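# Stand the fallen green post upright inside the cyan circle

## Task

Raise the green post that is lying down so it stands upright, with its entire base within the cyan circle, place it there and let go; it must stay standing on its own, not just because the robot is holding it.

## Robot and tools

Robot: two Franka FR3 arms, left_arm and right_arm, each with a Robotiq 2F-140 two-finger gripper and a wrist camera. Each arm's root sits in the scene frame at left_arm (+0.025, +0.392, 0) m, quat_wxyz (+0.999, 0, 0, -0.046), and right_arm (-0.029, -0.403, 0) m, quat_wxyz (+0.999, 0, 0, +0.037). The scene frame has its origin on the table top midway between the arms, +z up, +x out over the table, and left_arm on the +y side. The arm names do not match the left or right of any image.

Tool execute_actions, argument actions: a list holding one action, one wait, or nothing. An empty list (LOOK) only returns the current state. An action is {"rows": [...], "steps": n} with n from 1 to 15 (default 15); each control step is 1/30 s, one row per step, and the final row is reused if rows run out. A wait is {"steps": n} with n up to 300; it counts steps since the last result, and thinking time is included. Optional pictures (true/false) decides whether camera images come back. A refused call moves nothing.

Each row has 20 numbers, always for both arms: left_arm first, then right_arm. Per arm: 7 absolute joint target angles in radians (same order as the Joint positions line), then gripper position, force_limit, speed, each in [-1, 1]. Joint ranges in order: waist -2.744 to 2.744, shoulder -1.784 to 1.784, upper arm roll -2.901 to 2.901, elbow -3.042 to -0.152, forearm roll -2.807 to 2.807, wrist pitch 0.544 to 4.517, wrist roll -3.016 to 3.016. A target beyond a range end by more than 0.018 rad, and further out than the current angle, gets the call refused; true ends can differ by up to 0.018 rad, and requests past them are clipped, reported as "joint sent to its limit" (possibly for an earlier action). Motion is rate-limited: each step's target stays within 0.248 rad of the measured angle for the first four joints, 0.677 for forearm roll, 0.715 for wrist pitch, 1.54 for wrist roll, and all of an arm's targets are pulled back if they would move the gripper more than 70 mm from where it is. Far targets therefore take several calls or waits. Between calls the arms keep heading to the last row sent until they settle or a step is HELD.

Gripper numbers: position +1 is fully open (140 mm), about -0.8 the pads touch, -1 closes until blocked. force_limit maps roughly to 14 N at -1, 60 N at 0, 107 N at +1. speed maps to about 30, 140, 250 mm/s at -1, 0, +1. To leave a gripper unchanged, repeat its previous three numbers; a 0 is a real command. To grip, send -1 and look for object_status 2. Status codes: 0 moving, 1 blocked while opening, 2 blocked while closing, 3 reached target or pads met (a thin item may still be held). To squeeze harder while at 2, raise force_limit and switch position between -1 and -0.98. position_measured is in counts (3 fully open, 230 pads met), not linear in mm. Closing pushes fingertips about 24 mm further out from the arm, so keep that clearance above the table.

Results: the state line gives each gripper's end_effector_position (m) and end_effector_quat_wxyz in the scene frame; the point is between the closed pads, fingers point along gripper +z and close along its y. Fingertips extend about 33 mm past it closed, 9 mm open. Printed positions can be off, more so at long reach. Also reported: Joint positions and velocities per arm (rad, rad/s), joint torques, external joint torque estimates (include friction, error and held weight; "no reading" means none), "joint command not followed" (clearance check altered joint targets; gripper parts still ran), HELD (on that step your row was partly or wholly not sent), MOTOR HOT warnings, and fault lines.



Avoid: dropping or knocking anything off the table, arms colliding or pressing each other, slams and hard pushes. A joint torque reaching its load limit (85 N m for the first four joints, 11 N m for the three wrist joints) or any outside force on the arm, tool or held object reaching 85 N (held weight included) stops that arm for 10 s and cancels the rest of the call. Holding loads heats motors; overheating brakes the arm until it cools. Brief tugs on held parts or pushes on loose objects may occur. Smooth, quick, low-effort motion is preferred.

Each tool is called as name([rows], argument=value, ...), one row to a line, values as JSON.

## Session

execute_actions(actions=[])

Scene clock: 0.00 s of 3900.00 s.
left_arm: end_effector_position=(+0.5802, +0.3316, +0.4223) position_measured=3 object_status=3 end_effector_quat_wxyz=(-0.002, +0.899, -0.438, +0.012) | right_arm: end_effector_position=(+0.5101, -1.0304, +0.1638) position_measured=3 object_status=3 end_effector_quat_wxyz=(+0.215, +0.962, +0.102, +0.134)
Joint positions: left_arm=[ 0.004 -0.007 -0.017 -1.561 -0.005  1.579 -0.77 ] | right_arm=[-1.082  0.56   0.17  -1.645 -0.236  2.703 -2.481]
Joint velocities: left_arm=[ 0.     0.     0.001 -0.    -0.001  0.001 -0.   ] | right_arm=[-0.001 -0.    -0.001  0.001 -0.     0.001 -0.001]
Joint torques (N m, as the joint torque sensors report them, + toward a larger angle): no reading
External joint torques (N m, as the arm's controller estimates them; a push from outside toward a larger angle lowers the number): no reading

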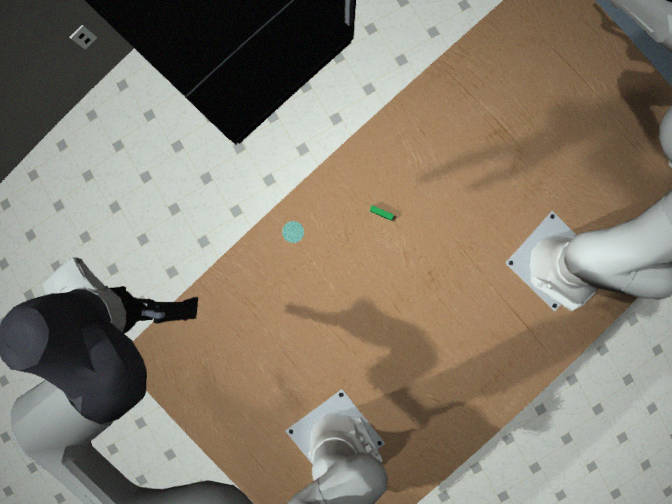

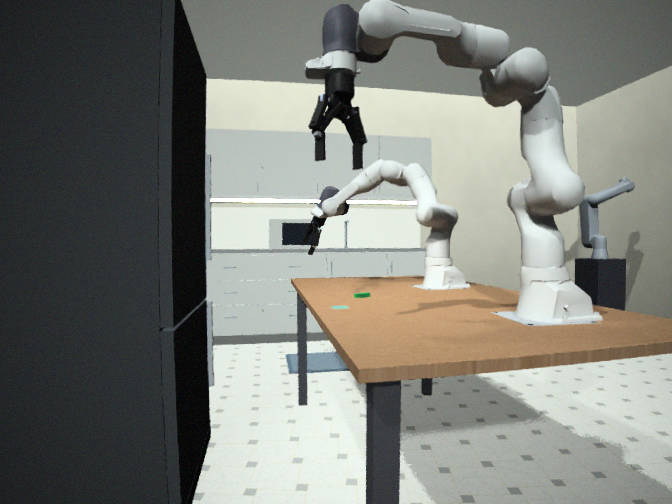

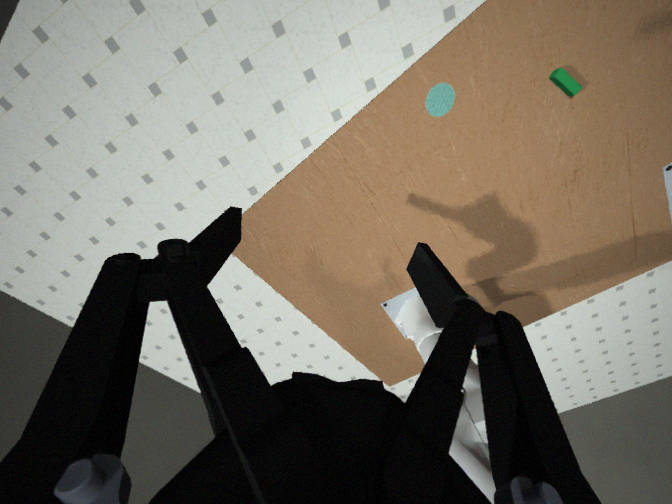

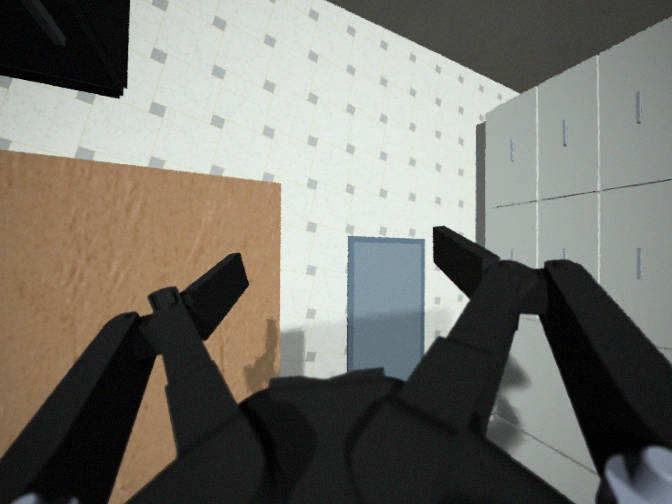

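execute_actions([
  {"rows":[[0.9,-0.007,0,-1.561,0,1.579,-0.77,1,0,0,0.478,0.25,0,-1.65,0,1.5,-1.573,0.2,0,0]]},
], pictures=false)

execute_actions([
  {"steps":45},
], pictures=false)

execute_actions([
  {"rows":[[0.9,-0.007,0,-1.561,0,1.579,-0.77,1,0,0,0.478,0.52,0,-1.65,0,1.646,-1.573,0.2,0,0]]},
], pictures=false)

execute_actions([
  {"steps":8},
])

Scene clock: 20.93 s of 3900.00 s.
left_arm: end_effector_position=(+0.5393, +0.6095, +0.4223) position_measured=3 object_status=3 end_effector_quat_wxyz=(-0.005, +0.980, -0.197, +0.012) | right_arm: end_effector_position=(+0.5245, -0.8214, +0.2342) position_measured=103 object_status=0 end_effector_quat_wxyz=(+0.062, +0.997, -0.018, +0.041)
Joint positions: left_arm=[ 0.502 -0.007 -0.007 -1.561 -0.006  1.579 -0.77 ] | right_arm=[-0.731  0.315  0.035 -1.648 -0.076  2.1   -2.125]
Joint velocities: left_arm=[ 1.061  0.001  0.074 -0.001  0.001 -0.    -0.   ] | right_arm=[ 0.622 -0.185 -0.051 -0.002  0.136 -0.918  0.475]
Joint torques (N m, as the joint torque sensors report them, + toward a larger angle): left_arm=[ -2.57 -32.03  -2.85  25.41   1.78   2.38  -0.08] | right_arm=[ -0.31 -41.99  -1.75  25.49   1.25   2.57   0.49]
External joint torques (N m, as the arm's controller estimates them; a push from outside toward a larger angle lowers the number): left_arm=[ 0.38  0.58 -0.41  1.61  0.98 -0.03 -0.08] | right_arm=[ 0.9  -1.35 -1.61  1.92  0.5  -0.39  0.48]
Steps of this call (steps 1 to 90: nothing new was sent; then 17.43 s passed at rest; steps 91 to 105: all 15 steps of this action). Readings (joint positions | what the end effector reports):
91: left_arm=[0.022 -0.007 -0.027 -1.561 -0.006 1.579 -0.770] | right_arm=[-1.059 0.549 0.145 -1.649 -0.216 2.657 -2.447] | left_arm position_measured=3 object_status=3 | right_arm position_measured=3 object_status=0
92: left_arm=[0.049 -0.007 -0.031 -1.561 -0.006 1.579 -0.770] | right_arm=[-1.032 0.527 0.121 -1.654 -0.194 2.600 -2.409] | left_arm position_measured=3 object_status=3 | right_arm position_measured=9 object_status=0
94: left_arm=[0.111 -0.007 -0.028 -1.561 -0.006 1.579 -0.770] | right_arm=[-0.981 0.478 0.090 -1.655 -0.162 2.504 -2.346] | left_arm position_measured=3 object_status=3 | right_arm position_measured=24 object_status=0
98: left_arm=[0.248 -0.007 -0.017 -1.561 -0.006 1.579 -0.770] | right_arm=[-0.884 0.390 0.059 -1.651 -0.119 2.341 -2.249] | left_arm position_measured=3 object_status=3 | right_arm position_measured=54 object_status=0
105: the state above

Scene clock: 22.43 s of 3900.00 s.
left_arm: end_effector_position=(+0.4101, +0.7963, +0.4222) position_measured=3 object_status=3 end_effector_quat_wxyz=(-0.008, +1.000, +0.005, +0.009) | right_arm: end_effector_position=(+0.4022, -0.1337, +0.2443) position_measured=104 object_status=3 end_effector_quat_wxyz=(+0.049, +0.936, +0.292, -0.189)
Joint positions: left_arm=[ 0.901 -0.007  0.001 -1.561 -0.001  1.579 -0.77 ] | right_arm=[ 0.481  0.252  0.005 -1.648 -0.001  1.507 -1.617]
Joint velocities: left_arm=[ 0.001  0.    -0.     0.001  0.    -0.    -0.   ] | right_arm=[-0.025  0.    -0.044  0.001  0.    -0.031  0.123]
Joint torques (N m, as the joint torque sensors report them, + toward a larger angle): left_arm=[ -0.53 -31.81  -1.81  24.41   1.37   2.52  -0.21] | right_arm=[ -0.63 -39.58  -0.24  23.16   0.86   1.27   0.41]
External joint torques (N m, as the arm's controller estimates them; a push from outside toward a larger angle lowers the number): left_arm=[-0.55 -0.69 -1.83  0.81  0.55 -0.06 -0.21] | right_arm=[-1.57 -0.08 -1.34 -0.18 -0.04 -0.14  0.43]
Steps of this call (steps 1 to 45: the robot went on to your last target). Readings (joint positions | what the end effector reports):
1: left_arm=[0.539 -0.007 -0.006 -1.561 -0.006 1.579 -0.770] | right_arm=[-0.709 0.309 0.032 -1.648 -0.071 2.069 -2.109] | left_arm position_measured=3 object_status=3 | right_arm position_measured=104 object_status=0
2: left_arm=[0.576 -0.007 -0.005 -1.561 -0.006 1.579 -0.770] | right_arm=[-0.686 0.304 0.030 -1.648 -0.067 2.039 -2.093] | left_arm position_measured=3 object_status=3 | right_arm position_measured=104 object_status=0
4: left_arm=[0.651 -0.007 -0.004 -1.561 -0.006 1.579 -0.770] | right_arm=[-0.640 0.295 0.025 -1.648 -0.059 1.981 -2.061] | left_arm position_measured=3 object_status=3 | right_arm position_measured=104 object_status=0
8: left_arm=[0.800 -0.007 -0.002 -1.561 -0.005 1.579 -0.770] | right_arm=[-0.540 0.281 0.017 -1.648 -0.044 1.877 -1.999] | left_arm position_measured=3 object_status=3 | right_arm position_measured=104 object_status=3
45: the state above

Scene clock: 22.93 s of 3900.00 s.
left_arm: end_effector_position=(+0.4101, +0.7963, +0.4222) position_measured=3 object_status=3 end_effector_quat_wxyz=(-0.008, +1.000, +0.005, +0.009) | right_arm: end_effector_position=(+0.3957, -0.1394, +0.0933) position_measured=104 object_status=3 end_effector_quat_wxyz=(+0.072, +0.922, +0.273, -0.264)
Joint positions: left_arm=[ 0.901 -0.007  0.001 -1.561 -0.001  1.579 -0.77 ] | right_arm=[ 0.48   0.529  0.002 -1.655 -0.001  1.631 -1.59 ]
Joint velocities: left_arm=[ 0.     0.     0.    -0.001  0.001 -0.    -0.001] | right_arm=[ 0.    -0.071  0.     0.035 -0.     0.08   0.033]
Joint torques (N m, as the joint torque sensors report them, + toward a larger angle): left_arm=[ -1.06 -30.99  -0.71  24.15   1.35   2.58  -0.16] | right_arm=[ -1.93 -47.56  -1.13  24.21   0.73   1.47   0.3 ]
External joint torques (N m, as the arm's controller estimates them; a push from outside toward a larger angle lowers the number): left_arm=[-1.14  0.14 -0.78  0.53  0.51  0.   -0.15] | right_arm=[-1.96 -1.77 -1.7   2.7   0.    0.64  0.32]
Steps of this call (steps 1 to 15: all 15 steps of this action). Readings (joint positions | what the end effector reports):
1: left_arm=[0.901 -0.007 0.001 -1.561 -0.001 1.579 -0.770] | right_arm=[0.480 0.263 0.004 -1.642 -0.001 1.516 -1.615] | left_arm position_measured=3 object_status=3 | right_arm position_measured=104 object_status=3
2: left_arm=[0.901 -0.007 0.001 -1.561 -0.001 1.579 -0.770] | right_arm=[0.480 0.287 0.004 -1.636 -0.001 1.530 -1.614] | left_arm position_measured=3 object_status=3 | right_arm position_measured=104 object_status=3
4: left_arm=[0.901 -0.007 0.001 -1.561 -0.001 1.579 -0.770] | right_arm=[0.480 0.350 0.004 -1.635 -0.001 1.552 -1.611] | left_arm position_measured=3 object_status=3 | right_arm position_measured=104 object_status=3
8: left_arm=[0.901 -0.007 0.001 -1.561 -0.001 1.579 -0.770] | right_arm=[0.480 0.483 0.003 -1.647 -0.001 1.598 -1.601] | left_arm position_measured=3 object_status=3 | right_arm position_measured=104 object_status=3
15: the state above

Scene clock: 23.20 s of 3900.00 s.
left_arm: end_effector_position=(+0.4101, +0.7963, +0.4222) position_measured=3 object_status=3 end_effector_quat_wxyz=(-0.008, +1.000, +0.005, +0.009) | right_arm: end_effector_position=(+0.4018, -0.1357, +0.0973) position_measured=104 object_status=3 end_effector_quat_wxyz=(+0.070, +0.926, +0.271, -0.253)
Joint positions: left_arm=[ 0.901 -0.007  0.001 -1.561 -0.001  1.579 -0.77 ] | right_arm=[ 0.48   0.521  0.002 -1.651 -0.001  1.642 -1.584]
Joint velocities: left_arm=[-0.     0.001 -0.001 -0.     0.001 -0.    -0.001] | right_arm=[-0.001 -0.001 -0.001  0.     0.     0.016  0.014]
Joint torques (N m, as the joint torque sensors report them, + toward a larger angle): left_arm=[ -1.37 -31.14  -1.94  25.24   1.41   2.55  -0.1 ] | right_arm=[ -2.13 -45.47  -1.39  24.08   0.76   1.34   0.34]
External joint torques (N m, as the arm's controller estimates them; a push from outside toward a larger angle lowers the number): left_arm=[-1.34 -0.16 -1.91  1.71  0.58 -0.03 -0.1 ] | right_arm=[-2.    0.12 -1.81  2.4   0.04  0.4   0.36]
Steps of this call (steps 1 to 8: the robot went on to your last target). Readings (joint positions | what the end effector reports):
1: left_arm=[0.901 -0.007 0.001 -1.561 -0.001 1.579 -0.770] | right_arm=[0.480 0.527 0.002 -1.654 -0.001 1.633 -1.589] | left_arm position_measured=3 object_status=3 | right_arm position_measured=104 object_status=3
2: left_arm=[0.901 -0.007 0.001 -1.561 -0.001 1.579 -0.770] | right_arm=[0.480 0.525 0.002 -1.653 -0.001 1.635 -1.588] | left_arm position_measured=3 object_status=3 | right_arm position_measured=104 object_status=3
4: left_arm=[0.901 -0.007 0.001 -1.561 -0.001 1.579 -0.770] | right_arm=[0.480 0.522 0.002 -1.652 -0.001 1.638 -1.587] | left_arm position_measured=3 object_status=3 | right_arm position_measured=104 object_status=3
8: the state above

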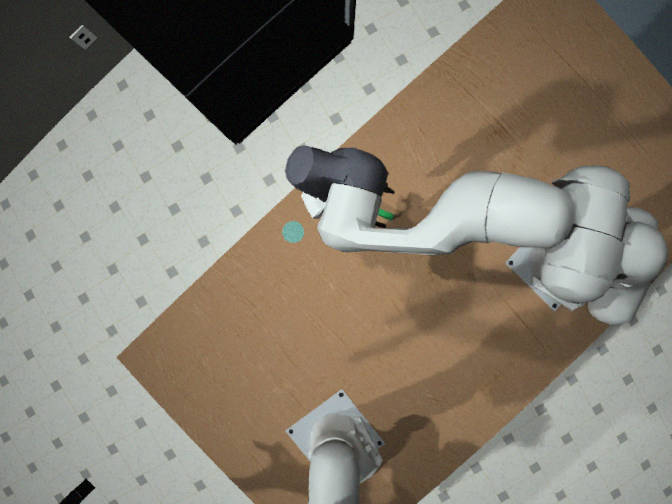

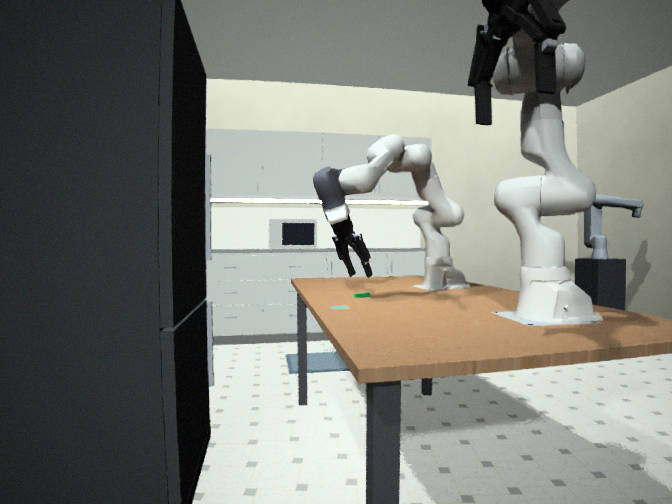

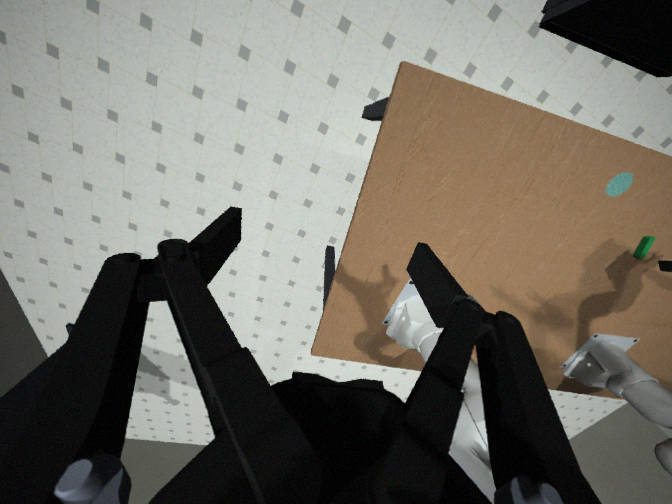

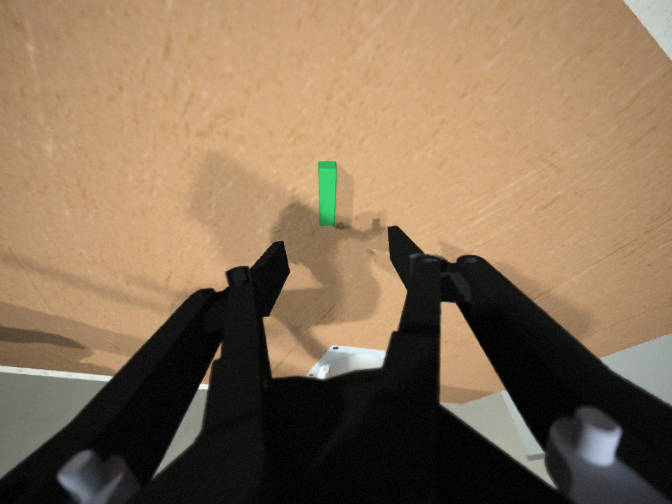

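Well aligned. Descend, then close.

execute_actions([
  {"rows":[[0.9,-0.007,0,-1.561,0,1.579,-0.77,1,0,0,0.482,0.624,0,-1.65,0,1.75,-1.573,0.2,0,0]]},
], pictures=false)

execute_actions([
  {"steps":6},
])

Scene clock: 28.73 s of 3900.00 s.
left_arm: end_effector_position=(+0.4101, +0.7963, +0.4222) position_measured=3 object_status=3 end_effector_quat_wxyz=(-0.008, +1.000, +0.005, +0.009) | right_arm: end_effector_position=(+0.4049, -0.1337, +0.0347) position_measured=104 object_status=3 end_effector_quat_wxyz=(+0.071, +0.926, +0.269, -0.255)
Joint positions: left_arm=[ 0.901 -0.007  0.001 -1.561 -0.001  1.579 -0.77 ] | right_arm=[ 0.48   0.627  0.002 -1.652 -0.001  1.742 -1.58 ]
Joint velocities: left_arm=[ 0.001 -0.    -0.001 -0.    -0.     0.    -0.   ] | right_arm=[-0.    -0.015  0.     0.005 -0.001  0.037  0.001]
Joint torques (N m, as the joint torque sensors report them, + toward a larger angle): left_arm=[ -0.6  -31.94  -0.31  24.39   1.47   2.61  -0.03] | right_arm=[  0.66 -47.22  -0.84  23.94   0.73   1.33   0.39]
External joint torques (N m, as the arm's controller estimates them; a push from outside toward a larger angle lowers the number): left_arm=[-0.54 -0.77 -0.24  0.77  0.65  0.03 -0.03] | right_arm=[ 0.54 -0.42 -1.56  3.45  0.06  0.46  0.4 ]
Steps of this call (steps 1 to 30: the robot went on to your last target; steps 31 to 90: nothing new was sent; then 2.03 s passed at rest; steps 91 to 105: all 15 steps of this action). Readings (joint positions | what the end effector reports):
91: left_arm=[0.901 -0.007 0.001 -1.561 -0.001 1.579 -0.770] | right_arm=[0.480 0.530 0.002 -1.646 -0.001 1.658 -1.580] | left_arm position_measured=3 object_status=3 | right_arm position_measured=104 object_status=3
92: left_arm=[0.901 -0.007 0.001 -1.561 -0.001 1.579 -0.770] | right_arm=[0.480 0.549 0.002 -1.642 -0.001 1.677 -1.580] | left_arm position_measured=3 object_status=3 | right_arm position_measured=104 object_status=3
94: left_arm=[0.901 -0.007 0.001 -1.561 -0.001 1.579 -0.770] | right_arm=[0.480 0.590 0.002 -1.645 -0.001 1.701 -1.580] | left_arm position_measured=3 object_status=3 | right_arm position_measured=104 object_status=3
98: left_arm=[0.901 -0.007 0.001 -1.561 -0.001 1.579 -0.770] | right_arm=[0.480 0.630 0.002 -1.654 -0.001 1.725 -1.580] | left_arm position_measured=3 object_status=3 | right_arm position_measured=104 object_status=3
105: the state above

Scene clock: 28.93 s of 3900.00 s.
left_arm: end_effector_position=(+0.4101, +0.7963, +0.4222) position_measured=3 object_status=3 end_effector_quat_wxyz=(-0.008, +1.000, +0.005, +0.009) | right_arm: end_effector_position=(+0.4062, -0.1329, +0.0347) position_measured=104 object_status=3 end_effector_quat_wxyz=(+0.070, +0.927, +0.269, -0.253)
Joint positions: left_arm=[ 0.901 -0.007  0.001 -1.561 -0.001  1.579 -0.77 ] | right_arm=[ 0.48   0.626  0.002 -1.652 -0.001  1.746 -1.58 ]
Joint velocities: left_arm=[ 0.     0.001  0.001  0.     0.001 -0.     0.001] | right_arm=[ 0.001  0.     0.001  0.    -0.     0.011  0.001]
Joint torques (N m, as the joint torque sensors report them, + toward a larger angle): left_arm=[ -0.71 -31.56  -1.27  25.06   1.33   2.51  -0.19] | right_arm=[  0.44 -47.9   -0.64  23.62   0.67   1.45   0.37]
External joint torques (N m, as the arm's controller estimates them; a push from outside toward a larger angle lowers the number): left_arm=[-0.76 -0.4  -1.32  1.42  0.5  -0.08 -0.19] | right_arm=[ 0.39 -0.56 -1.3   2.78 -0.01  0.51  0.38]
Steps of this call (steps 1 to 6: the robot went on to your last target). Readings (joint positions | what the end effector reports):
1: left_arm=[0.901 -0.007 0.001 -1.561 -0.001 1.579 -0.770] | right_arm=[0.480 0.626 0.002 -1.652 -0.001 1.743 -1.580] | left_arm position_measured=3 object_status=3 | right_arm position_measured=104 object_status=3
2: left_arm=[0.901 -0.007 0.001 -1.561 -0.001 1.579 -0.770] | right_arm=[0.480 0.626 0.002 -1.652 -0.001 1.744 -1.580] | left_arm position_measured=3 object_status=3 | right_arm position_measured=104 object_status=3
4: left_arm=[0.901 -0.007 0.001 -1.561 -0.001 1.579 -0.770] | right_arm=[0.480 0.626 0.002 -1.652 -0.001 1.745 -1.580] | left_arm position_measured=3 object_status=3 | right_arm position_measured=104 object_status=3
6: the state above

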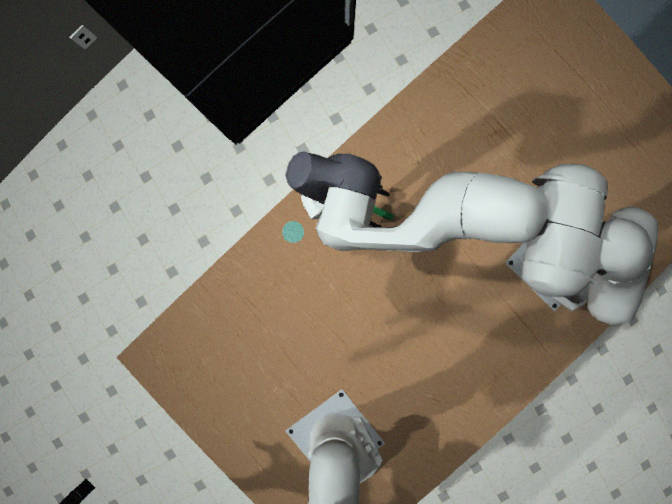

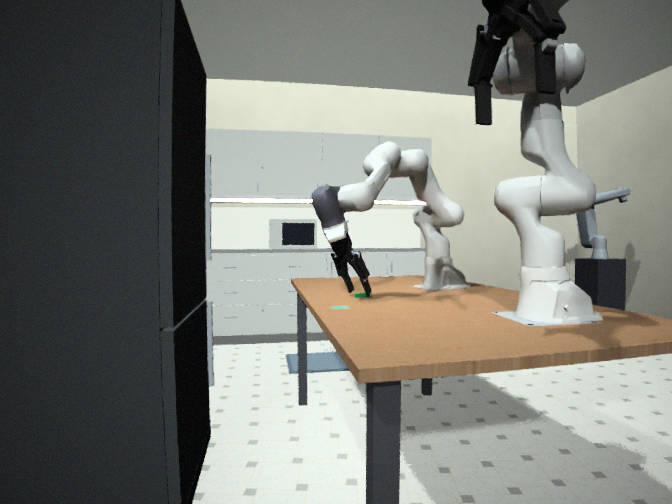

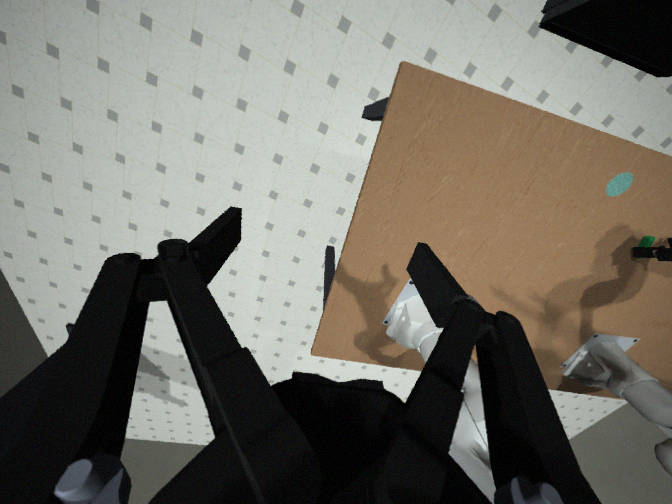

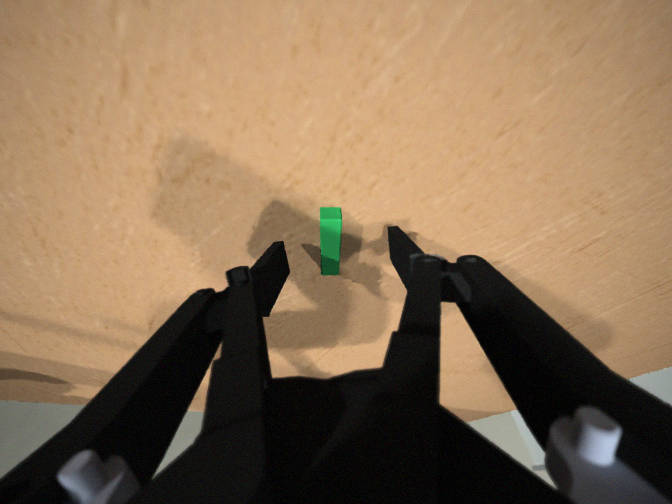

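execute_actions([
  {"rows":[[0.9,-0.007,0,-1.561,0,1.579,-0.77,1,0,0,0.482,0.624,0,-1.65,0,1.75,-1.573,-1,0.3,0.5]]},
], pictures=false)

execute_actions([
  {"steps":8},
], pictures=false)

execute_actions([
  {"rows":[[0.9,-0.007,0,-1.561,0,1.579,-0.77,1,0,0,0.482,0.4,0,-1.65,0,1.75,-1.573,-1,0.3,0.5],[0.9,-0.007,0,-1.561,0,1.579,-0.77,1,0,0,0.482,0.4,0,-1.65,0,1.75,-1.573,-1,0.3,0.5],[0.9,-0.007,0,-1.561,0,1.579,-0.77,1,0,0,0.482,0.4,0,-1.65,0,1.75,-1.573,-1,0.3,0.5],[0.9,-0.007,0,-1.561,0,1.579,-0.77,1,0,0,0.482,0.4,0,-1.65,0,1.75,-1.573,-1,0.3,0.5],[0.9,-0.007,0,-1.561,0,1.579,-0.77,1,0,0,0.482,0.4,0,-1.65,0,1.75,-1.573,-1,0.3,0.5],[0.9,-0.007,0,-1.561,0,1.579,-0.77,1,0,0,0.64,0.2,0,-1.9,0,2.7,-1.573,-1,0.3,0.5]]},
], pictures=false)

execute_actions([
  {"steps":15},
], pictures=false)

execute_actions([
  {"rows":[[0.9,-0.007,0,-1.561,0,1.579,-0.77,1,0,0,0.64,0.3,0,-2.3,0,3.8,-1.573,-1,0.3,0.5]]},
], pictures=false)

execute_actions([
  {"steps":12},
], pictures=false)

execute_actions([
  {"rows":[[0.9,-0.007,0,-1.561,0,1.579,-0.77,1,0,0,0.64,0.655,0,-2.398,0,4.1,-1.573,-1,0.3,0.5]]},
], pictures=false)

execute_actions([
  {"steps":10},
])

zoom_image(camera="cam_low", region=[305,240,395,315])

zoom_image(camera="cam_high", region=[258,200,358,275])

Scene clock: 50.57 s of 3900.00 s.
left_arm: end_effector_position=(+0.4101, +0.7963, +0.4222) position_measured=3 object_status=3 end_effector_quat_wxyz=(-0.008, +1.000, +0.005, +0.009) | right_arm: end_effector_position=(+0.4071, -0.1323, +0.0350) position_measured=212 object_status=0 end_effector_quat_wxyz=(+0.070, +0.927, +0.269, -0.252)
Joint positions: left_arm=[ 0.901 -0.007  0.001 -1.561 -0.001  1.579 -0.77 ] | right_arm=[ 0.48   0.626  0.002 -1.651 -0.001  1.748 -1.58 ]
Joint velocities: left_arm=[ 0.001  0.001 -0.     0.     0.001 -0.    -0.001] | right_arm=[ 0.001 -0.002 -0.     0.001 -0.     0.001 -0.001]
Joint torques (N m, as the joint torque sensors report them, + toward a larger angle): left_arm=[ -1.12 -31.86  -1.53  24.69   1.36   2.63  -0.11] | right_arm=[  0.44 -47.54  -0.65  23.54   0.7    1.44   0.42]
External joint torques (N m, as the arm's controller estimates them; a push from outside toward a larger angle lowers the number): left_arm=[-1.2  -0.9  -1.59  1.17  0.53  0.06 -0.11] | right_arm=[ 0.46 -0.06 -1.25  2.6   0.03  0.48  0.43]
Steps of this call (steps 1 to 15: the robot went on to your last target; steps 16 to 90: nothing new was sent; then 18.13 s passed at rest; steps 91 to 105: all 15 steps of this action). Readings (joint positions | what the end effector reports):
91: left_arm=[0.901 -0.007 0.001 -1.561 -0.001 1.579 -0.770] | right_arm=[0.480 0.626 0.002 -1.652 -0.001 1.748 -1.580] | left_arm position_measured=3 object_status=3 | right_arm position_measured=104 object_status=0
92: left_arm=[0.901 -0.007 0.001 -1.561 -0.001 1.579 -0.770] | right_arm=[0.480 0.626 0.002 -1.652 -0.001 1.748 -1.580] | left_arm position_measured=3 object_status=3 | right_arm position_measured=111 object_status=0
94: left_arm=[0.901 -0.007 0.001 -1.561 -0.001 1.579 -0.770] | right_arm=[0.480 0.626 0.002 -1.652 -0.001 1.748 -1.580] | left_arm position_measured=3 object_status=3 | right_arm position_measured=133 object_status=0
98: left_arm=[0.901 -0.007 0.001 -1.561 -0.001 1.579 -0.770] | right_arm=[0.480 0.626 0.002 -1.652 -0.001 1.748 -1.580] | left_arm position_measured=3 object_status=3 | right_arm position_measured=175 object_status=0
105: the state above

Scene clock: 50.83 s of 3900.00 s.
left_arm: end_effector_position=(+0.4101, +0.7963, +0.4222) position_measured=3 object_status=3 end_effector_quat_wxyz=(-0.008, +1.000, +0.005, +0.009) | right_arm: end_effector_position=(+0.4071, -0.1323, +0.0350) position_measured=212 object_status=2 end_effector_quat_wxyz=(+0.070, +0.927, +0.269, -0.252)
Joint positions: left_arm=[ 0.901 -0.007  0.001 -1.561 -0.001  1.579 -0.77 ] | right_arm=[ 0.48   0.626  0.002 -1.651 -0.001  1.748 -1.58 ]
Joint velocities: left_arm=[-0.    -0.001  0.     0.001 -0.    -0.    -0.001] | right_arm=[-0.001 -0.001 -0.002  0.001 -0.    -0.    -0.001]
Joint torques (N m, as the joint torque sensors report them, + toward a larger angle): left_arm=[ -0.94 -31.82  -0.8   25.52   1.48   2.56  -0.14] | right_arm=[  0.23 -47.25  -0.87  23.12   0.72   1.43   0.3 ]
External joint torques (N m, as the arm's controller estimates them; a push from outside toward a larger angle lowers the number): left_arm=[-0.81 -0.53 -0.66  1.79  0.66 -0.04 -0.14] | right_arm=[ 0.33  0.19 -1.41  2.19  0.05  0.48  0.32]
Steps of this call (steps 1 to 8: the robot went on to your last target). Readings (joint positions | what the end effector reports):
1: left_arm=[0.901 -0.007 0.001 -1.561 -0.001 1.579 -0.770] | right_arm=[0.480 0.626 0.002 -1.651 -0.001 1.748 -1.580] | left_arm position_measured=3 object_status=3 | right_arm position_measured=212 object_status=0
2: left_arm=[0.901 -0.007 0.001 -1.561 -0.001 1.579 -0.770] | right_arm=[0.480 0.626 0.002 -1.651 -0.001 1.748 -1.580] | left_arm position_measured=3 object_status=3 | right_arm position_measured=212 object_status=2
4: left_arm=[0.901 -0.007 0.001 -1.561 -0.001 1.579 -0.770] | right_arm=[0.480 0.626 0.002 -1.651 -0.001 1.748 -1.580] | left_arm position_measured=3 object_status=3 | right_arm position_measured=212 object_status=2
8: the state above

Scene clock: 51.33 s of 3900.00 s.
left_arm: end_effector_position=(+0.4101, +0.7963, +0.4222) position_measured=3 object_status=3 end_effector_quat_wxyz=(-0.008, +1.000, +0.005, +0.009) | right_arm: end_effector_position=(+0.4815, -0.0166, +0.1688) position_measured=212 object_status=2 end_effector_quat_wxyz=(-0.003, +0.946, +0.323, +0.011)
Joint positions: left_arm=[ 0.901 -0.007  0.001 -1.561 -0.001  1.579 -0.77 ] | right_arm=[ 0.578  0.301 -0.003 -1.805 -0.001  2.128 -1.58 ]
Joint velocities: left_arm=[ 0.001 -0.001  0.001 -0.001 -0.     0.     0.   ] | right_arm=[ 0.22  -0.366  0.01  -0.307 -0.     1.092  0.001]
Joint torques (N m, as the joint torque sensors report them, + toward a larger angle): left_arm=[ -0.54 -31.31  -1.01  24.61   1.42   2.61  -0.13] | right_arm=[ -1.19 -39.06   0.01  23.96   0.7    3.11   0.16]
External joint torques (N m, as the arm's controller estimates them; a push from outside toward a larger angle lowers the number): left_arm=[-0.74 -0.15 -1.21  0.99  0.57  0.02 -0.13] | right_arm=[ 0.79 -0.23  1.16  0.31 -0.02  0.71  0.16]
Steps of this call (steps 1 to 15: all 15 steps of this action). Readings (joint positions | what the end effector reports):
1: left_arm=[0.901 -0.007 0.001 -1.561 -0.001 1.579 -0.770] | right_arm=[0.480 0.619 0.002 -1.656 -0.001 1.748 -1.580] | left_arm position_measured=3 object_status=3 | right_arm position_measured=212 object_status=2
2: left_arm=[0.901 -0.007 0.001 -1.561 -0.001 1.579 -0.770] | right_arm=[0.480 0.600 0.002 -1.662 -0.001 1.746 -1.580] | left_arm position_measured=3 object_status=3 | right_arm position_measured=212 object_status=2
4: left_arm=[0.901 -0.007 0.001 -1.561 -0.001 1.579 -0.770] | right_arm=[0.480 0.545 0.002 -1.663 -0.001 1.746 -1.580] | left_arm position_measured=3 object_status=3 | right_arm position_measured=212 object_status=2
8: left_arm=[0.901 -0.007 0.001 -1.561 -0.001 1.579 -0.770] | right_arm=[0.509 0.422 -0.006 -1.713 -0.001 1.861 -1.580] | left_arm position_measured=3 object_status=3 | right_arm position_measured=212 object_status=2
15: the state above

Scene clock: 51.83 s of 3900.00 s.
left_arm: end_effector_position=(+0.4101, +0.7963, +0.4222) position_measured=3 object_status=3 end_effector_quat_wxyz=(-0.008, +1.000, +0.005, +0.009) | right_arm: end_effector_position=(+0.5436, +0.0893, +0.2749) position_measured=212 object_status=2 end_effector_quat_wxyz=(-0.090, +0.903, +0.340, +0.246)
Joint positions: left_arm=[ 0.901 -0.007  0.001 -1.561 -0.001  1.579 -0.77 ] | right_arm=[ 0.638  0.201 -0.001 -1.894 -0.001  2.627 -1.58 ]
Joint velocities: left_arm=[-0.    -0.     0.    -0.    -0.001 -0.001  0.   ] | right_arm=[ 0.006 -0.022 -0.    -0.02  -0.     0.44  -0.   ]
Joint torques (N m, as the joint torque sensors report them, + toward a larger angle): left_arm=[ -0.75 -31.35  -1.12  24.47   1.35   2.51  -0.13] | right_arm=[ -0.89 -38.03   0.96  23.43   0.78   3.76   0.4 ]
External joint torques (N m, as the arm's controller estimates them; a push from outside toward a larger angle lowers the number): left_arm=[-0.79 -0.1  -1.15  0.81  0.52 -0.07 -0.13] | right_arm=[-0.21 -0.68  1.56 -0.1   0.    0.65  0.38]
Steps of this call (steps 1 to 15: the robot went on to your last target). Readings (joint positions | what the end effector reports):
1: left_arm=[0.901 -0.007 0.001 -1.561 -0.001 1.579 -0.770] | right_arm=[0.585 0.289 -0.003 -1.815 -0.001 2.166 -1.580] | left_arm position_measured=3 object_status=3 | right_arm position_measured=212 object_status=2
2: left_arm=[0.901 -0.007 0.001 -1.561 -0.001 1.579 -0.770] | right_arm=[0.592 0.278 -0.003 -1.825 -0.001 2.204 -1.580] | left_arm position_measured=3 object_status=3 | right_arm position_measured=212 object_status=2
4: left_arm=[0.901 -0.007 0.001 -1.561 -0.001 1.579 -0.770] | right_arm=[0.604 0.258 -0.003 -1.844 -0.001 2.279 -1.580] | left_arm position_measured=3 object_status=3 | right_arm position_measured=212 object_status=2
8: left_arm=[0.901 -0.007 0.001 -1.561 -0.001 1.579 -0.770] | right_arm=[0.624 0.226 -0.002 -1.874 -0.001 2.429 -1.580] | left_arm position_measured=3 object_status=3 | right_arm position_measured=212 object_status=2
15: the state above

Scene clock: 52.33 s of 3900.00 s.
left_arm: end_effector_position=(+0.4101, +0.7963, +0.4222) position_measured=3 object_status=3 end_effector_quat_wxyz=(-0.008, +1.000, +0.005, +0.009) | right_arm: end_effector_position=(+0.5479, +0.0931, +0.2312) position_measured=212 object_status=2 end_effector_quat_wxyz=(-0.168, +0.816, +0.307, +0.460)
Joint positions: left_arm=[ 0.901 -0.007  0.001 -1.561 -0.001  1.579 -0.77 ] | right_arm=[ 0.638  0.309 -0.001 -2.293 -0.     3.626 -1.58 ]
Joint velocities: left_arm=[-0.     0.001 -0.001 -0.    -0.001  0.     0.001] | right_arm=[-0.001 -0.078  0.001 -0.056 -0.001  1.009  0.   ]
Joint torques (N m, as the joint torque sensors report them, + toward a larger angle): left_arm=[ -1.18 -32.26  -0.9   24.8    1.36   2.5   -0.14] | right_arm=[  0.25 -38.7    0.71  19.52   0.39   3.71   0.4 ]
External joint torques (N m, as the arm's controller estimates them; a push from outside toward a larger angle lowers the number): left_arm=[-1.17 -1.28 -0.88  1.28  0.53 -0.07 -0.14] | right_arm=[ 0.19 -1.99  0.37  0.2  -0.05  0.65  0.36]
Steps of this call (steps 1 to 15: all 15 steps of this action). Readings (joint positions | what the end effector reports):
1: left_arm=[0.901 -0.007 0.001 -1.561 -0.001 1.579 -0.770] | right_arm=[0.638 0.197 -0.001 -1.938 -0.000 2.734 -1.580] | left_arm position_measured=3 object_status=3 | right_arm position_measured=212 object_status=2
2: left_arm=[0.901 -0.007 0.001 -1.561 -0.001 1.579 -0.770] | right_arm=[0.638 0.206 -0.001 -2.004 -0.000 2.864 -1.580] | left_arm position_measured=3 object_status=3 | right_arm position_measured=212 object_status=2
4: left_arm=[0.901 -0.007 0.001 -1.561 -0.001 1.579 -0.770] | right_arm=[0.638 0.252 -0.001 -2.145 -0.000 3.115 -1.580] | left_arm position_measured=3 object_status=3 | right_arm position_measured=212 object_status=2
8: left_arm=[0.901 -0.007 0.001 -1.561 -0.001 1.579 -0.770] | right_arm=[0.638 0.320 -0.001 -2.265 -0.000 3.374 -1.580] | left_arm position_measured=3 object_status=3 | right_arm position_measured=212 object_status=2
15: the state above

Scene clock: 52.73 s of 3900.00 s.
left_arm: end_effector_position=(+0.4101, +0.7963, +0.4222) position_measured=3 object_status=3 end_effector_quat_wxyz=(-0.008, +1.000, +0.005, +0.009) | right_arm: end_effector_position=(+0.5548, +0.0991, +0.2851) position_measured=212 object_status=2 end_effector_quat_wxyz=(-0.191, +0.777, +0.292, +0.524)
Joint positions: left_arm=[ 0.901 -0.007  0.001 -1.561 -0.001  1.579 -0.77 ] | right_arm=[ 0.638  0.301 -0.001 -2.298 -0.     3.782 -1.58 ]
Joint velocities: left_arm=[-0.001  0.001  0.001 -0.002 -0.003  0.    -0.001] | right_arm=[ 0.001 -0.     0.002 -0.003 -0.001  0.092 -0.001]
Joint torques (N m, as the joint torque sensors report them, + toward a larger angle): left_arm=[ -0.87 -32.15  -1.39  24.61   1.33   2.61  -0.15] | right_arm=[ -0.05 -36.8    0.78  18.7    0.38   3.6    0.41]
External joint torques (N m, as the arm's controller estimates them; a push from outside toward a larger angle lowers the number): left_arm=[-0.86 -1.06 -1.38  1.03  0.51  0.03 -0.15] | right_arm=[-0.07 -0.24  0.49 -0.3  -0.07  0.44  0.39]
Steps of this call (steps 1 to 12: the robot went on to your last target). Readings (joint positions | what the end effector reports):
1: left_arm=[0.901 -0.007 0.001 -1.561 -0.001 1.579 -0.770] | right_arm=[0.638 0.307 -0.001 -2.295 -0.000 3.657 -1.580] | left_arm position_measured=3 object_status=3 | right_arm position_measured=212 object_status=2
2: left_arm=[0.901 -0.007 0.001 -1.561 -0.001 1.579 -0.770] | right_arm=[0.638 0.304 -0.001 -2.295 -0.000 3.683 -1.580] | left_arm position_measured=3 object_status=3 | right_arm position_measured=212 object_status=2
4: left_arm=[0.901 -0.007 0.001 -1.561 -0.001 1.579 -0.770] | right_arm=[0.638 0.302 -0.001 -2.296 -0.000 3.721 -1.580] | left_arm position_measured=3 object_status=3 | right_arm position_measured=212 object_status=2
8: left_arm=[0.901 -0.007 0.001 -1.561 -0.001 1.579 -0.770] | right_arm=[0.638 0.301 -0.001 -2.297 -0.000 3.764 -1.580] | left_arm position_measured=3 object_status=3 | right_arm position_measured=212 object_status=2
12: the state above

Scene clock: 53.23 s of 3900.00 s.
left_arm: end_effector_position=(+0.4101, +0.7963, +0.4222) position_measured=3 object_status=3 end_effector_quat_wxyz=(-0.008, +1.000, +0.005, +0.009) | right_arm: end_effector_position=(+0.4919, +0.0450, +0.0554) position_measured=212 object_status=2 end_effector_quat_wxyz=(-0.163, +0.823, +0.310, +0.448)
Joint positions: left_arm=[ 0.901 -0.007  0.001 -1.561 -0.001  1.579 -0.77 ] | right_arm=[ 0.638  0.661 -0.001 -2.401 -0.     4.055 -1.58 ]
Joint velocities: left_arm=[ 0.002  0.001 -0.     0.001 -0.001 -0.001  0.001] | right_arm=[-0.    -0.01   0.     0.003  0.     0.253  0.002]
Joint torques (N m, as the joint torque sensors report them, + toward a larger angle): left_arm=[ -1.14 -30.95  -0.96  24.53   1.36   2.64  -0.15] | right_arm=[  0.34 -39.92   0.91  14.73  -0.01   3.98   0.35]
External joint torques (N m, as the arm's controller estimates them; a push from outside toward a larger angle lowers the number): left_arm=[-1.12  0.14 -0.93  0.94  0.54  0.06 -0.15] | right_arm=[ 0.29  1.08  0.25  2.12 -0.08  0.53  0.33]
Steps of this call (steps 1 to 15: all 15 steps of this action). Readings (joint positions | what the end effector reports):
1: left_arm=[0.901 -0.007 0.001 -1.561 -0.001 1.579 -0.770] | right_arm=[0.638 0.311 -0.001 -2.300 -0.000 3.808 -1.580] | left_arm position_measured=3 object_status=3 | right_arm position_measured=212 object_status=2
2: left_arm=[0.901 -0.007 0.001 -1.561 -0.001 1.579 -0.770] | right_arm=[0.638 0.335 -0.001 -2.308 -0.000 3.834 -1.580] | left_arm position_measured=3 object_status=3 | right_arm position_measured=212 object_status=2
4: left_arm=[0.901 -0.007 0.001 -1.561 -0.001 1.579 -0.770] | right_arm=[0.638 0.396 -0.001 -2.328 -0.000 3.874 -1.580] | left_arm position_measured=3 object_status=3 | right_arm position_measured=212 object_status=2
8: left_arm=[0.901 -0.007 0.001 -1.561 -0.001 1.579 -0.770] | right_arm=[0.638 0.534 -0.001 -2.363 -0.000 3.951 -1.580] | left_arm position_measured=3 object_status=3 | right_arm position_measured=212 object_status=2
15: the state above

Scene clock: 53.57 s of 3900.00 s.
left_arm: end_effector_position=(+0.4101, +0.7963, +0.4222) position_measured=3 object_status=3 end_effector_quat_wxyz=(-0.008, +1.000, +0.005, +0.009) | right_arm: end_effector_position=(+0.4956, +0.0482, +0.0698) position_measured=212 object_status=2 end_effector_quat_wxyz=(-0.170, +0.813, +0.306, +0.464)
Joint positions: left_arm=[ 0.901 -0.007  0.001 -1.561 -0.001  1.579 -0.77 ] | right_arm=[ 0.638  0.658 -0.001 -2.4   -0.     4.092 -1.58 ]
Joint velocities: left_arm=[ 0.002 -0.     0.001  0.     0.    -0.     0.001] | right_arm=[ 0.    -0.001 -0.    -0.001 -0.     0.033  0.001]
Joint torques (N m, as the joint torque sensors report them, + toward a larger angle): left_arm=[ -0.33 -31.66  -1.76  24.75   1.33   2.49  -0.12] | right_arm=[  0.   -38.98   1.28  13.63   0.02   3.91   0.42]
External joint torques (N m, as the arm's controller estimates them; a push from outside toward a larger angle lowers the number): left_arm=[-0.41 -0.52 -1.83  1.12  0.5  -0.1  -0.12] | right_arm=[-0.09 -0.78  0.61  2.64 -0.04  0.53  0.39]
Steps of this call (steps 1 to 10: the robot went on to your last target). Readings (joint positions | what the end effector reports):
1: left_arm=[0.901 -0.007 0.001 -1.561 -0.001 1.579 -0.770] | right_arm=[0.638 0.660 -0.001 -2.401 -0.000 4.063 -1.580] | left_arm position_measured=3 object_status=3 | right_arm position_measured=212 object_status=2
2: left_arm=[0.901 -0.007 0.001 -1.561 -0.001 1.579 -0.770] | right_arm=[0.638 0.659 -0.001 -2.401 -0.000 4.069 -1.580] | left_arm position_measured=3 object_status=3 | right_arm position_measured=212 object_status=2
4: left_arm=[0.901 -0.007 0.001 -1.561 -0.001 1.579 -0.770] | right_arm=[0.638 0.658 -0.001 -2.400 -0.000 4.079 -1.580] | left_arm position_measured=3 object_status=3 | right_arm position_measured=212 object_status=2
8: left_arm=[0.901 -0.007 0.001 -1.561 -0.001 1.579 -0.770] | right_arm=[0.638 0.658 -0.001 -2.400 -0.000 4.089 -1.580] | left_arm position_measured=3 object_status=3 | right_arm position_measured=212 object_status=2
10: the state above

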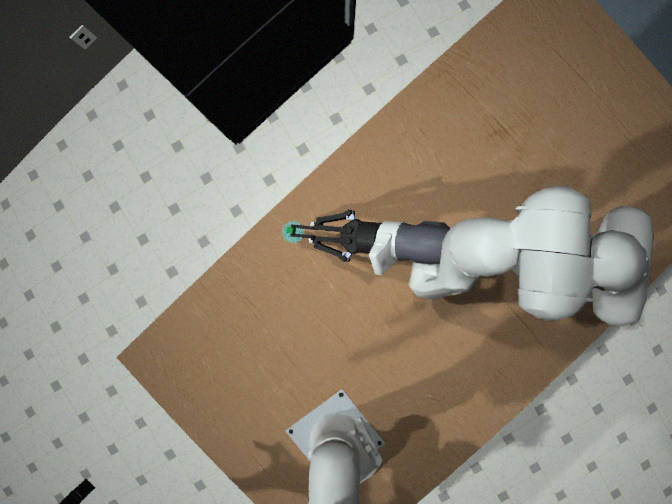

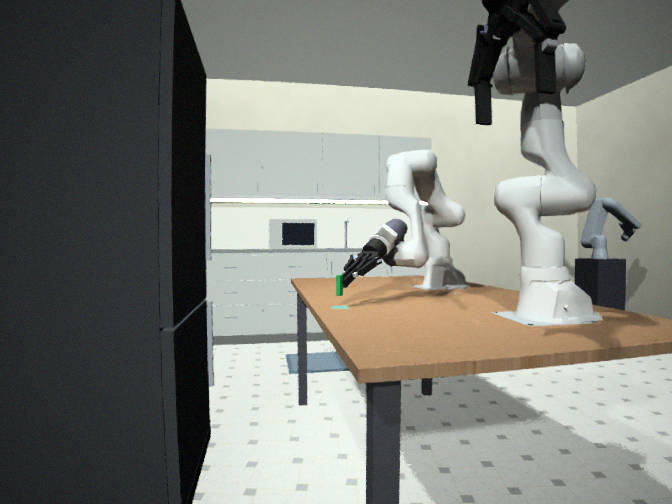

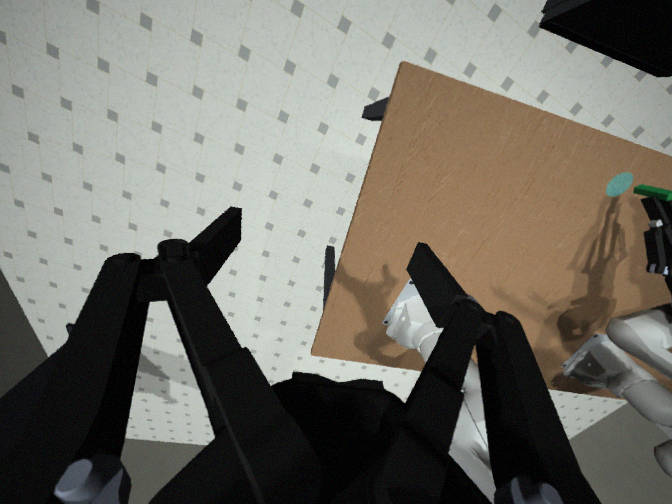

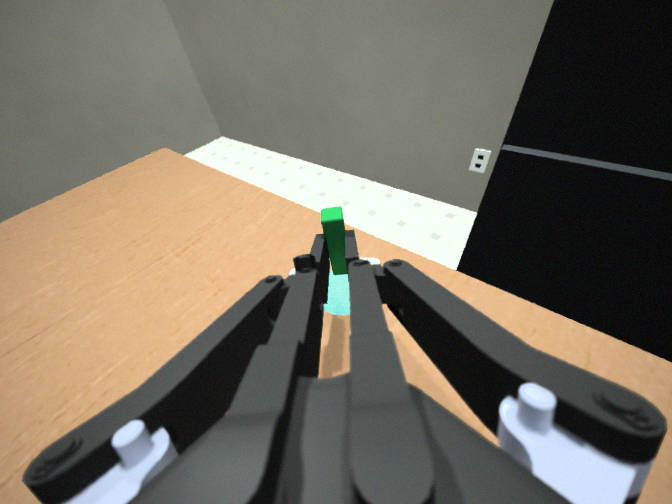

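Region (305, 240, 395, 315) of cam_low's 672x504 image, scaled by 5.600, with more detail than that image has.

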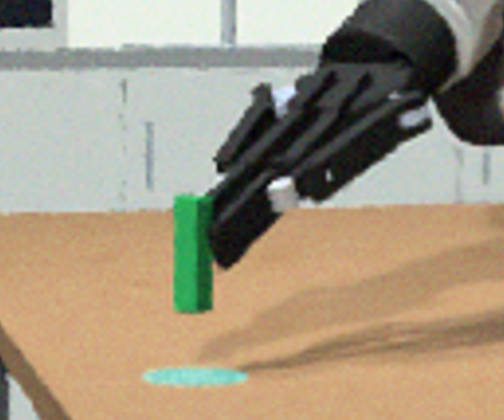

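Region (258, 200, 358, 275) of cam_high's 672x504 image, scaled by 5.040, with more detail than that image has; it fills the top 378 rows of this view, and the rest is white.

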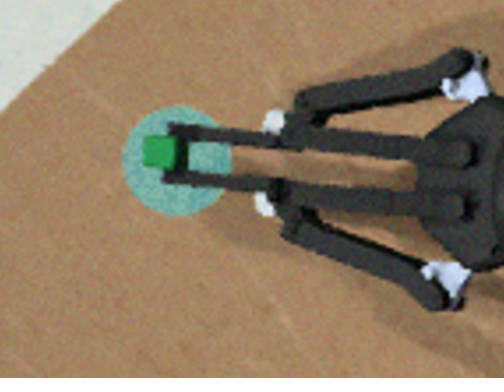

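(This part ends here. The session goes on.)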